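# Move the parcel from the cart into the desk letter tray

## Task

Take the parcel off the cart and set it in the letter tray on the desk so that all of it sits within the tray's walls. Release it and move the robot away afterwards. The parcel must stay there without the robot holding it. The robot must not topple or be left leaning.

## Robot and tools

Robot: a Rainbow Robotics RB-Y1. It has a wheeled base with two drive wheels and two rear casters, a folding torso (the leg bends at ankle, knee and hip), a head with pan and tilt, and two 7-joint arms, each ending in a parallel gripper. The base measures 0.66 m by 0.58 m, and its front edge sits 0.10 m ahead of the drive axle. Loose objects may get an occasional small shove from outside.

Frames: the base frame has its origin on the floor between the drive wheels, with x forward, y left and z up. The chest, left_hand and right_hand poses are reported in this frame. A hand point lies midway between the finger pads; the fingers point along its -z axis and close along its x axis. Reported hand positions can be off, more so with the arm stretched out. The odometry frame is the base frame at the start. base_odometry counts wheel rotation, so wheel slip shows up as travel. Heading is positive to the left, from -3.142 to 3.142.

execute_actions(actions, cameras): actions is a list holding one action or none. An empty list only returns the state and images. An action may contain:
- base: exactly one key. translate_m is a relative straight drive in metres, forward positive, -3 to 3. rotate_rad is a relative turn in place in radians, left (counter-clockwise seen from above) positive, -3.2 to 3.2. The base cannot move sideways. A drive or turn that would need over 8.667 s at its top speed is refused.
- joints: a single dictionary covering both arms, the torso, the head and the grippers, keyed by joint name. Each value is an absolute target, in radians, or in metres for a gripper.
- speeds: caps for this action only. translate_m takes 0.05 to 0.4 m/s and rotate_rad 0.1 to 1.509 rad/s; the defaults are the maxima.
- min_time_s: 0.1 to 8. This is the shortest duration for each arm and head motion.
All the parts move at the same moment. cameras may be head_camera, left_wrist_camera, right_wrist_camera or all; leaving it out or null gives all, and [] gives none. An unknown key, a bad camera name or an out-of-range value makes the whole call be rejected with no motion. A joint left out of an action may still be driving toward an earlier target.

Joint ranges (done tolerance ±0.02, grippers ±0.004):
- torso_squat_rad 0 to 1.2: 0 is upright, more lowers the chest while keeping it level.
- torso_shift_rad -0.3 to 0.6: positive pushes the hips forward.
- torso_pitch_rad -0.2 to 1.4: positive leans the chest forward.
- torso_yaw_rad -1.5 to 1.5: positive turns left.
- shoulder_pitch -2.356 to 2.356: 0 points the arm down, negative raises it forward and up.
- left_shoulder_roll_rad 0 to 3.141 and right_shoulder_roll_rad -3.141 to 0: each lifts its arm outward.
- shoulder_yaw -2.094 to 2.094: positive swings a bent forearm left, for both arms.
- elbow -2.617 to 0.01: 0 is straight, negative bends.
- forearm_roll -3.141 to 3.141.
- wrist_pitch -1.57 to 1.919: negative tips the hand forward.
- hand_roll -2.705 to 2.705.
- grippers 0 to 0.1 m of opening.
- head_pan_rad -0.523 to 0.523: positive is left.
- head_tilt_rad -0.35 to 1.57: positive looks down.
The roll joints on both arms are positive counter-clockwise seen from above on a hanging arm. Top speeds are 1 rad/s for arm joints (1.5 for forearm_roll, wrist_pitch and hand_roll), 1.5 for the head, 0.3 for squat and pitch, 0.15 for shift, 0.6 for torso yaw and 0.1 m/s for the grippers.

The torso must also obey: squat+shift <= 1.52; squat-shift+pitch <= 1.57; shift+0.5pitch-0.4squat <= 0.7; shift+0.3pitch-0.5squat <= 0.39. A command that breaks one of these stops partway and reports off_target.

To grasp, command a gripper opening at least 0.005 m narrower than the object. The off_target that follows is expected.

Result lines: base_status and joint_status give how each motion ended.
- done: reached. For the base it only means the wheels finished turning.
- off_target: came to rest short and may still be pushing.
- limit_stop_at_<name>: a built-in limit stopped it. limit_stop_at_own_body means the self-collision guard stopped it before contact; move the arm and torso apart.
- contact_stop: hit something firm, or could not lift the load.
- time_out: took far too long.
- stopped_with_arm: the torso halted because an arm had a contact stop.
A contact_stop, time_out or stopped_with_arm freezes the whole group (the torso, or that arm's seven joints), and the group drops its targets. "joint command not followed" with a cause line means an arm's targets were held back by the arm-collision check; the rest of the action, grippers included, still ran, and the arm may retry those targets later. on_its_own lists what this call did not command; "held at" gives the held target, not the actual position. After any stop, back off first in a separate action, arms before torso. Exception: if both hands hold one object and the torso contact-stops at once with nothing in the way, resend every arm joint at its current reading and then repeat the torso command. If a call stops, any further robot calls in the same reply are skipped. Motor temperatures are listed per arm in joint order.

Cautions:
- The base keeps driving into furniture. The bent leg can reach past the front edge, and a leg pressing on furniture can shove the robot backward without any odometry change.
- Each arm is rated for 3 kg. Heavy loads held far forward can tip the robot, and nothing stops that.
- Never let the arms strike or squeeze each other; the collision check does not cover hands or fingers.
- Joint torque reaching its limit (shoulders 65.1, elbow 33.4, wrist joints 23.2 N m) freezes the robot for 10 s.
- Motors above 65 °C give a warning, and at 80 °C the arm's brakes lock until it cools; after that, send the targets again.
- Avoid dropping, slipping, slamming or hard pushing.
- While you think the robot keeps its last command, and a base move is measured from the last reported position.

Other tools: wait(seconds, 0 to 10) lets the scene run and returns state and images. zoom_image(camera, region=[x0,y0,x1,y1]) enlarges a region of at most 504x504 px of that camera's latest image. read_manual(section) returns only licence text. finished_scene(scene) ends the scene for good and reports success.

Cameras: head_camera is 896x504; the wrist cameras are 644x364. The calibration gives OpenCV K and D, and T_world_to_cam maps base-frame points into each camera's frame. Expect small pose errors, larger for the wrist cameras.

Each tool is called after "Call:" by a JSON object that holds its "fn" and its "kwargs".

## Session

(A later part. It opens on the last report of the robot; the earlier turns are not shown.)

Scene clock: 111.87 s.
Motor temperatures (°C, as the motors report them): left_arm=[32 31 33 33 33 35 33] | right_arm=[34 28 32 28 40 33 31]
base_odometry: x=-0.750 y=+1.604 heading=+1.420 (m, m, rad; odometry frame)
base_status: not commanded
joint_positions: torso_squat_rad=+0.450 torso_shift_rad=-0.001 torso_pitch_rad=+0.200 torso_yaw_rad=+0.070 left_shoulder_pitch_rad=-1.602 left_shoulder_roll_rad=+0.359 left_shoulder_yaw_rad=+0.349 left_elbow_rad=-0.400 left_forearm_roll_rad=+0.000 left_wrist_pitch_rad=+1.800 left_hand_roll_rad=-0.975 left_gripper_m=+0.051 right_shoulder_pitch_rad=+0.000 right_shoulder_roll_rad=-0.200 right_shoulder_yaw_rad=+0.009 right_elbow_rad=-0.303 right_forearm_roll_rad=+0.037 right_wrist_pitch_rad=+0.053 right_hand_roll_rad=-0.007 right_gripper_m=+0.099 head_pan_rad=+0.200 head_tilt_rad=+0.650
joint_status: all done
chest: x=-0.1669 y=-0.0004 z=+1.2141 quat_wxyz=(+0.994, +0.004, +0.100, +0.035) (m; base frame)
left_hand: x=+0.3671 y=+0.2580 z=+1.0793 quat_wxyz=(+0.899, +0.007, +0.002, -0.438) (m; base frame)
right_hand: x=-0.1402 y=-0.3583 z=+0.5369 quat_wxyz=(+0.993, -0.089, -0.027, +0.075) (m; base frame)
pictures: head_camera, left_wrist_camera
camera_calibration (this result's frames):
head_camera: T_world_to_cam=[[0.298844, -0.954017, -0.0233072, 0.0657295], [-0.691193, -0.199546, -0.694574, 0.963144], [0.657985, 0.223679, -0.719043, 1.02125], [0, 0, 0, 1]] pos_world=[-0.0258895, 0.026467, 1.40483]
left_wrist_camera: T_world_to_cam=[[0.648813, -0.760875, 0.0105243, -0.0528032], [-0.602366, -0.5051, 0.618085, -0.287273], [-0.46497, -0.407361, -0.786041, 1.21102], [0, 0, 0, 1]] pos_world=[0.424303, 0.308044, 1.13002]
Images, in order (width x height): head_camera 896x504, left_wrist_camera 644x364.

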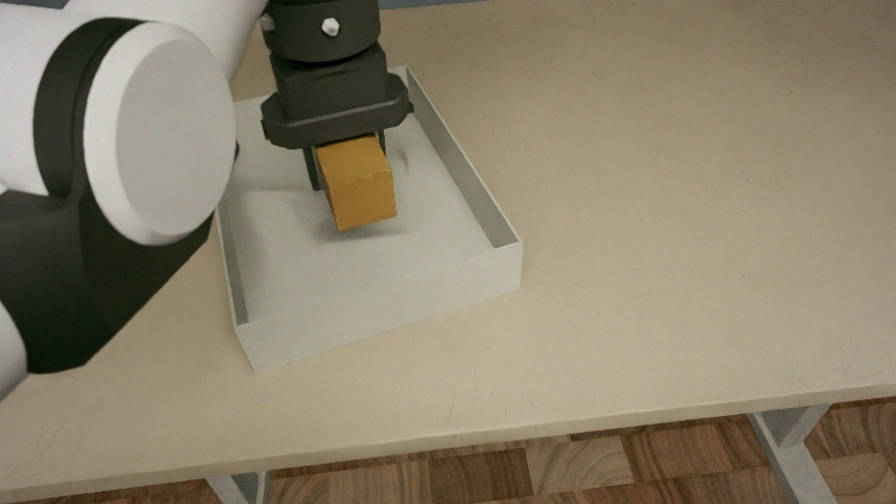

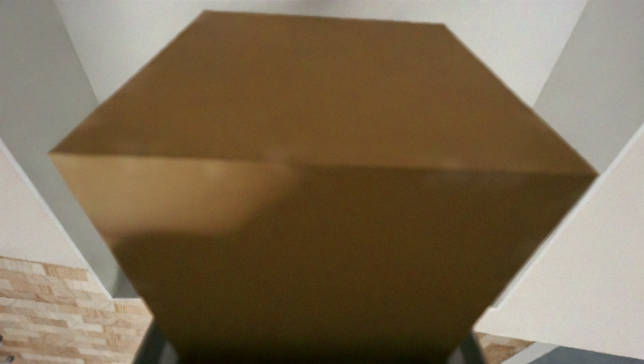

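Centred. Lower about 0.05.

Call:
{"fn": "execute_actions", "kwargs": {"actions": [{"joints":{"torso_squat_rad":0.595}}], "cameras": ["head_camera"]}}

Scene clock: 115.17 s.
Motor temperatures (°C, as the motors report them): left_arm=[32 31 33 33 33 35 33] | right_arm=[34 28 32 28 40 33 31]
base_odometry: x=-0.750 y=+1.604 heading=+1.420 (m, m, rad; odometry frame)
base_status: not commanded
joint_positions: torso_squat_rad=+0.595 torso_shift_rad=-0.001 torso_pitch_rad=+0.200 torso_yaw_rad=+0.070 left_shoulder_pitch_rad=-1.602 left_shoulder_roll_rad=+0.359 left_shoulder_yaw_rad=+0.349 left_elbow_rad=-0.400 left_forearm_roll_rad=+0.000 left_wrist_pitch_rad=+1.800 left_hand_roll_rad=-0.975 left_gripper_m=+0.051 right_shoulder_pitch_rad=+0.000 right_shoulder_roll_rad=-0.200 right_shoulder_yaw_rad=+0.009 right_elbow_rad=-0.303 right_forearm_roll_rad=+0.037 right_wrist_pitch_rad=+0.053 right_hand_roll_rad=-0.007 right_gripper_m=+0.099 head_pan_rad=+0.200 head_tilt_rad=+0.650
joint_status: all done
chest: x=-0.1669 y=-0.0004 z=+1.1635 quat_wxyz=(+0.994, +0.004, +0.100, +0.035) (m; base frame)
left_hand: x=+0.3671 y=+0.2580 z=+1.0287 quat_wxyz=(+0.899, +0.007, +0.002, -0.438) (m; base frame)
right_hand: x=-0.1402 y=-0.3582 z=+0.4863 quat_wxyz=(+0.993, -0.089, -0.027, +0.075) (m; base frame)
pictures: head_camera
camera_calibration (this result's frames):
head_camera: T_world_to_cam=[[0.298845, -0.954017, -0.0233094, 0.0645558], [-0.691204, -0.199548, -0.694563, 0.928001], [0.657974, 0.223678, -0.719054, 0.984846], [0, 0, 0, 1]] pos_world=[-0.0258578, 0.0264799, 1.35422]
Images, in order (width x height): head_camera 896x504.

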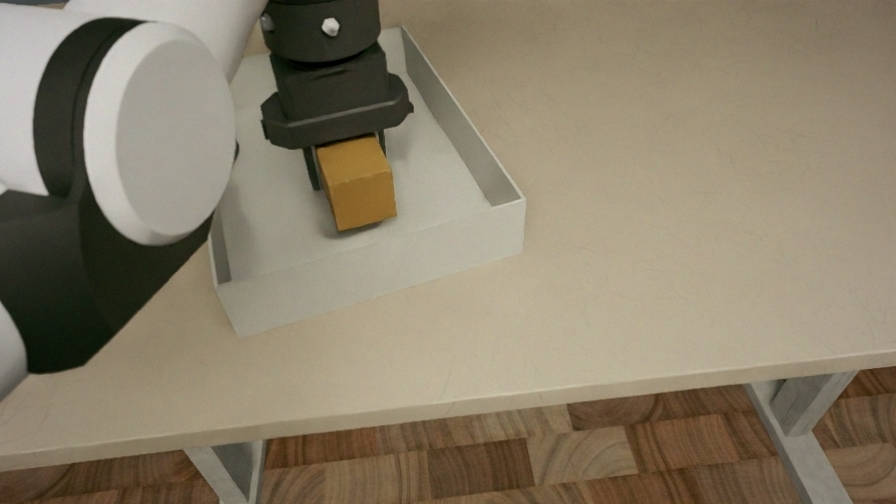

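Call:
{"fn": "execute_actions", "kwargs": {"actions": [{"joints":{"torso_squat_rad":0.62}}], "cameras": ["head_camera"]}}

Call:
{"fn": "execute_actions", "kwargs": {"actions": [{"joints":{"left_gripper_m":0.1}}], "cameras": []}}

Call:
{"fn": "execute_actions", "kwargs": {"actions": [{"joints":{"torso_squat_rad":0.3}}], "cameras": []}}

Call:
{"fn": "execute_actions", "kwargs": {"actions": [{"base":{"translate_m":-0.55},"joints":{"head_tilt_rad":0.3,"head_pan_rad":0}}], "cameras": ["head_camera"]}}

Scene clock: 121.00 s.
Motor temperatures (°C, as the motors report them): left_arm=[32 31 33 33 33 35 33] | right_arm=[34 28 32 28 40 33 31]
base_odometry: x=-0.750 y=+1.604 heading=+1.420 (m, m, rad; odometry frame)
base_status: not commanded
joint_positions: torso_squat_rad=+0.620 torso_shift_rad=-0.001 torso_pitch_rad=+0.200 torso_yaw_rad=+0.070 left_shoulder_pitch_rad=-1.602 left_shoulder_roll_rad=+0.359 left_shoulder_yaw_rad=+0.349 left_elbow_rad=-0.400 left_forearm_roll_rad=+0.000 left_wrist_pitch_rad=+1.800 left_hand_roll_rad=-0.975 left_gripper_m=+0.051 right_shoulder_pitch_rad=+0.000 right_shoulder_roll_rad=-0.200 right_shoulder_yaw_rad=+0.009 right_elbow_rad=-0.303 right_forearm_roll_rad=+0.037 right_wrist_pitch_rad=+0.053 right_hand_roll_rad=-0.007 right_gripper_m=+0.099 head_pan_rad=+0.200 head_tilt_rad=+0.650
joint_status: all done
chest: x=-0.1669 y=-0.0004 z=+1.1535 quat_wxyz=(+0.994, +0.004, +0.100, +0.035) (m; base frame)
left_hand: x=+0.3671 y=+0.2580 z=+1.0187 quat_wxyz=(+0.899, +0.007, +0.002, -0.438) (m; base frame)
right_hand: x=-0.1402 y=-0.3582 z=+0.4764 quat_wxyz=(+0.993, -0.089, -0.027, +0.075) (m; base frame)
pictures: head_camera
camera_calibration (this result's frames):
head_camera: T_world_to_cam=[[0.298845, -0.954017, -0.0233062, 0.0643224], [-0.691197, -0.199549, -0.694569, 0.921072], [0.65798, 0.223678, -0.719048, 0.977661], [0, 0, 0, 1]] pos_world=[-0.0258615, 0.0264826, 1.34423]
Images, in order (width x height): head_camera 896x504.

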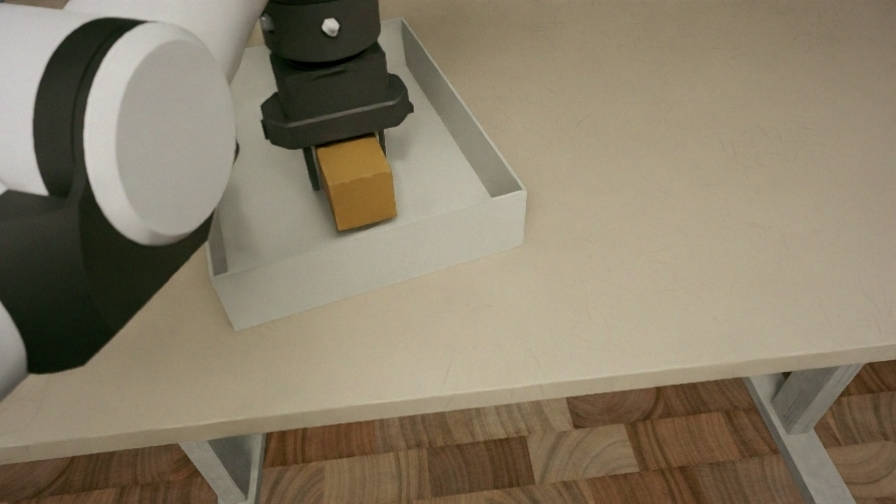

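Scene clock: 122.17 s.
Motor temperatures (°C, as the motors report them): left_arm=[32 31 33 33 33 35 33] | right_arm=[34 28 32 28 40 33 31]
base_odometry: x=-0.750 y=+1.604 heading=+1.420 (m, m, rad; odometry frame)
base_status: not commanded
joint_positions: torso_squat_rad=+0.620 torso_shift_rad=-0.001 torso_pitch_rad=+0.200 torso_yaw_rad=+0.070 left_shoulder_pitch_rad=-1.602 left_shoulder_roll_rad=+0.359 left_shoulder_yaw_rad=+0.349 left_elbow_rad=-0.400 left_forearm_roll_rad=+0.000 left_wrist_pitch_rad=+1.800 left_hand_roll_rad=-0.975 left_gripper_m=+0.100 right_shoulder_pitch_rad=+0.000 right_shoulder_roll_rad=-0.200 right_shoulder_yaw_rad=+0.009 right_elbow_rad=-0.303 right_forearm_roll_rad=+0.037 right_wrist_pitch_rad=+0.053 right_hand_roll_rad=-0.007 right_gripper_m=+0.099 head_pan_rad=+0.200 head_tilt_rad=+0.650
joint_status: all done
chest: x=-0.1669 y=-0.0004 z=+1.1535 quat_wxyz=(+0.994, +0.004, +0.100, +0.035) (m; base frame)
left_hand: x=+0.3671 y=+0.2580 z=+1.0187 quat_wxyz=(+0.899, +0.007, +0.002, -0.438) (m; base frame)
right_hand: x=-0.1402 y=-0.3582 z=+0.4764 quat_wxyz=(+0.993, -0.089, -0.027, +0.075) (m; base frame)
pictures: none
No camera images: the call's "cameras" was empty. Leave "cameras" out to get every camera's image.

Scene clock: 124.00 s.
Motor temperatures (°C, as the motors report them): left_arm=[32 31 33 33 33 35 33] | right_arm=[34 28 32 28 40 33 31]
base_odometry: x=-0.750 y=+1.604 heading=+1.420 (m, m, rad; odometry frame)
base_status: not commanded
joint_positions: torso_squat_rad=+0.300 torso_shift_rad=-0.001 torso_pitch_rad=+0.200 torso_yaw_rad=+0.070 left_shoulder_pitch_rad=-1.602 left_shoulder_roll_rad=+0.359 left_shoulder_yaw_rad=+0.349 left_elbow_rad=-0.400 left_forearm_roll_rad=+0.000 left_wrist_pitch_rad=+1.800 left_hand_roll_rad=-0.975 left_gripper_m=+0.100 right_shoulder_pitch_rad=+0.000 right_shoulder_roll_rad=-0.200 right_shoulder_yaw_rad=+0.009 right_elbow_rad=-0.303 right_forearm_roll_rad=+0.037 right_wrist_pitch_rad=+0.053 right_hand_roll_rad=-0.007 right_gripper_m=+0.099 head_pan_rad=+0.200 head_tilt_rad=+0.650
joint_status: all done
chest: x=-0.1669 y=-0.0004 z=+1.2525 quat_wxyz=(+0.994, +0.004, +0.100, +0.035) (m; base frame)
left_hand: x=+0.3671 y=+0.2580 z=+1.1176 quat_wxyz=(+0.899, +0.007, +0.002, -0.438) (m; base frame)
right_hand: x=-0.1403 y=-0.3583 z=+0.5753 quat_wxyz=(+0.993, -0.089, -0.027, +0.075) (m; base frame)
pictures: none
No camera images: the call's "cameras" was empty. Leave "cameras" out to get every camera's image.

Scene clock: 126.97 s.
Motor temperatures (°C, as the motors report them): left_arm=[32 31 33 33 33 35 33] | right_arm=[34 28 32 28 40 33 31]
base_odometry: x=-0.832 y=+1.061 heading=+1.419 (m, m, rad; odometry frame)
base_status: done
joint_positions: torso_squat_rad=+0.300 torso_shift_rad=-0.001 torso_pitch_rad=+0.200 torso_yaw_rad=+0.070 left_shoulder_pitch_rad=-1.602 left_shoulder_roll_rad=+0.359 left_shoulder_yaw_rad=+0.349 left_elbow_rad=-0.400 left_forearm_roll_rad=+0.000 left_wrist_pitch_rad=+1.800 left_hand_roll_rad=-0.975 left_gripper_m=+0.100 right_shoulder_pitch_rad=+0.000 right_shoulder_roll_rad=-0.200 right_shoulder_yaw_rad=+0.009 right_elbow_rad=-0.303 right_forearm_roll_rad=+0.037 right_wrist_pitch_rad=+0.053 right_hand_roll_rad=-0.007 right_gripper_m=+0.099 head_pan_rad=+0.000 head_tilt_rad=+0.300
joint_status: all done
chest: x=-0.1669 y=-0.0004 z=+1.2525 quat_wxyz=(+0.994, +0.004, +0.100, +0.035) (m; base frame)
left_hand: x=+0.3671 y=+0.2580 z=+1.1177 quat_wxyz=(+0.899, +0.007, +0.002, -0.439) (m; base frame)
right_hand: x=-0.1403 y=-0.3583 z=+0.5754 quat_wxyz=(+0.993, -0.089, -0.027, +0.075) (m; base frame)
pictures: head_camera
camera_calibration (this result's frames):
head_camera: T_world_to_cam=[[0.0947077, -0.99514, 0.026975, -0.0275417], [-0.440745, -0.0662114, -0.895187, 1.3059], [0.892622, 0.072892, -0.444874, 0.677861], [0, 0, 0, 1]] pos_world=[-0.0268971, 0.00964683, 1.47133]
Images, in order (width x height): head_camera 896x504.

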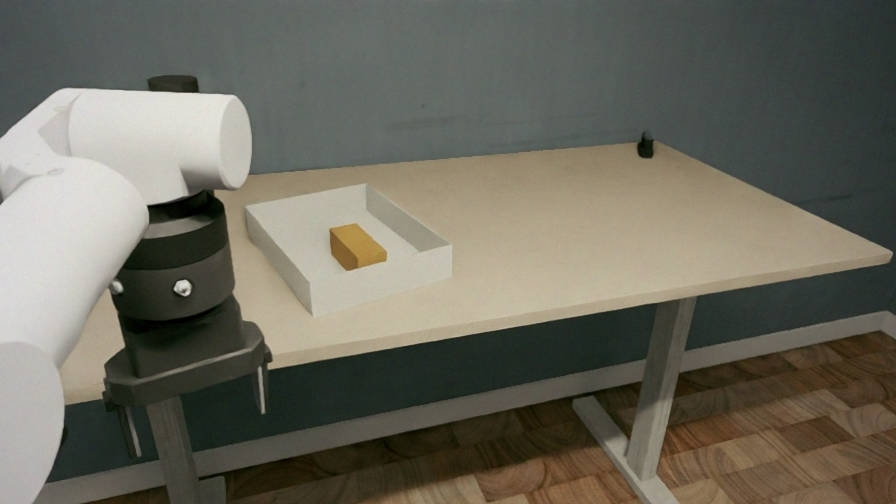

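Call:
{"fn": "finished_scene", "kwargs": {"scene": 1}}

The scene is finished: the task was done.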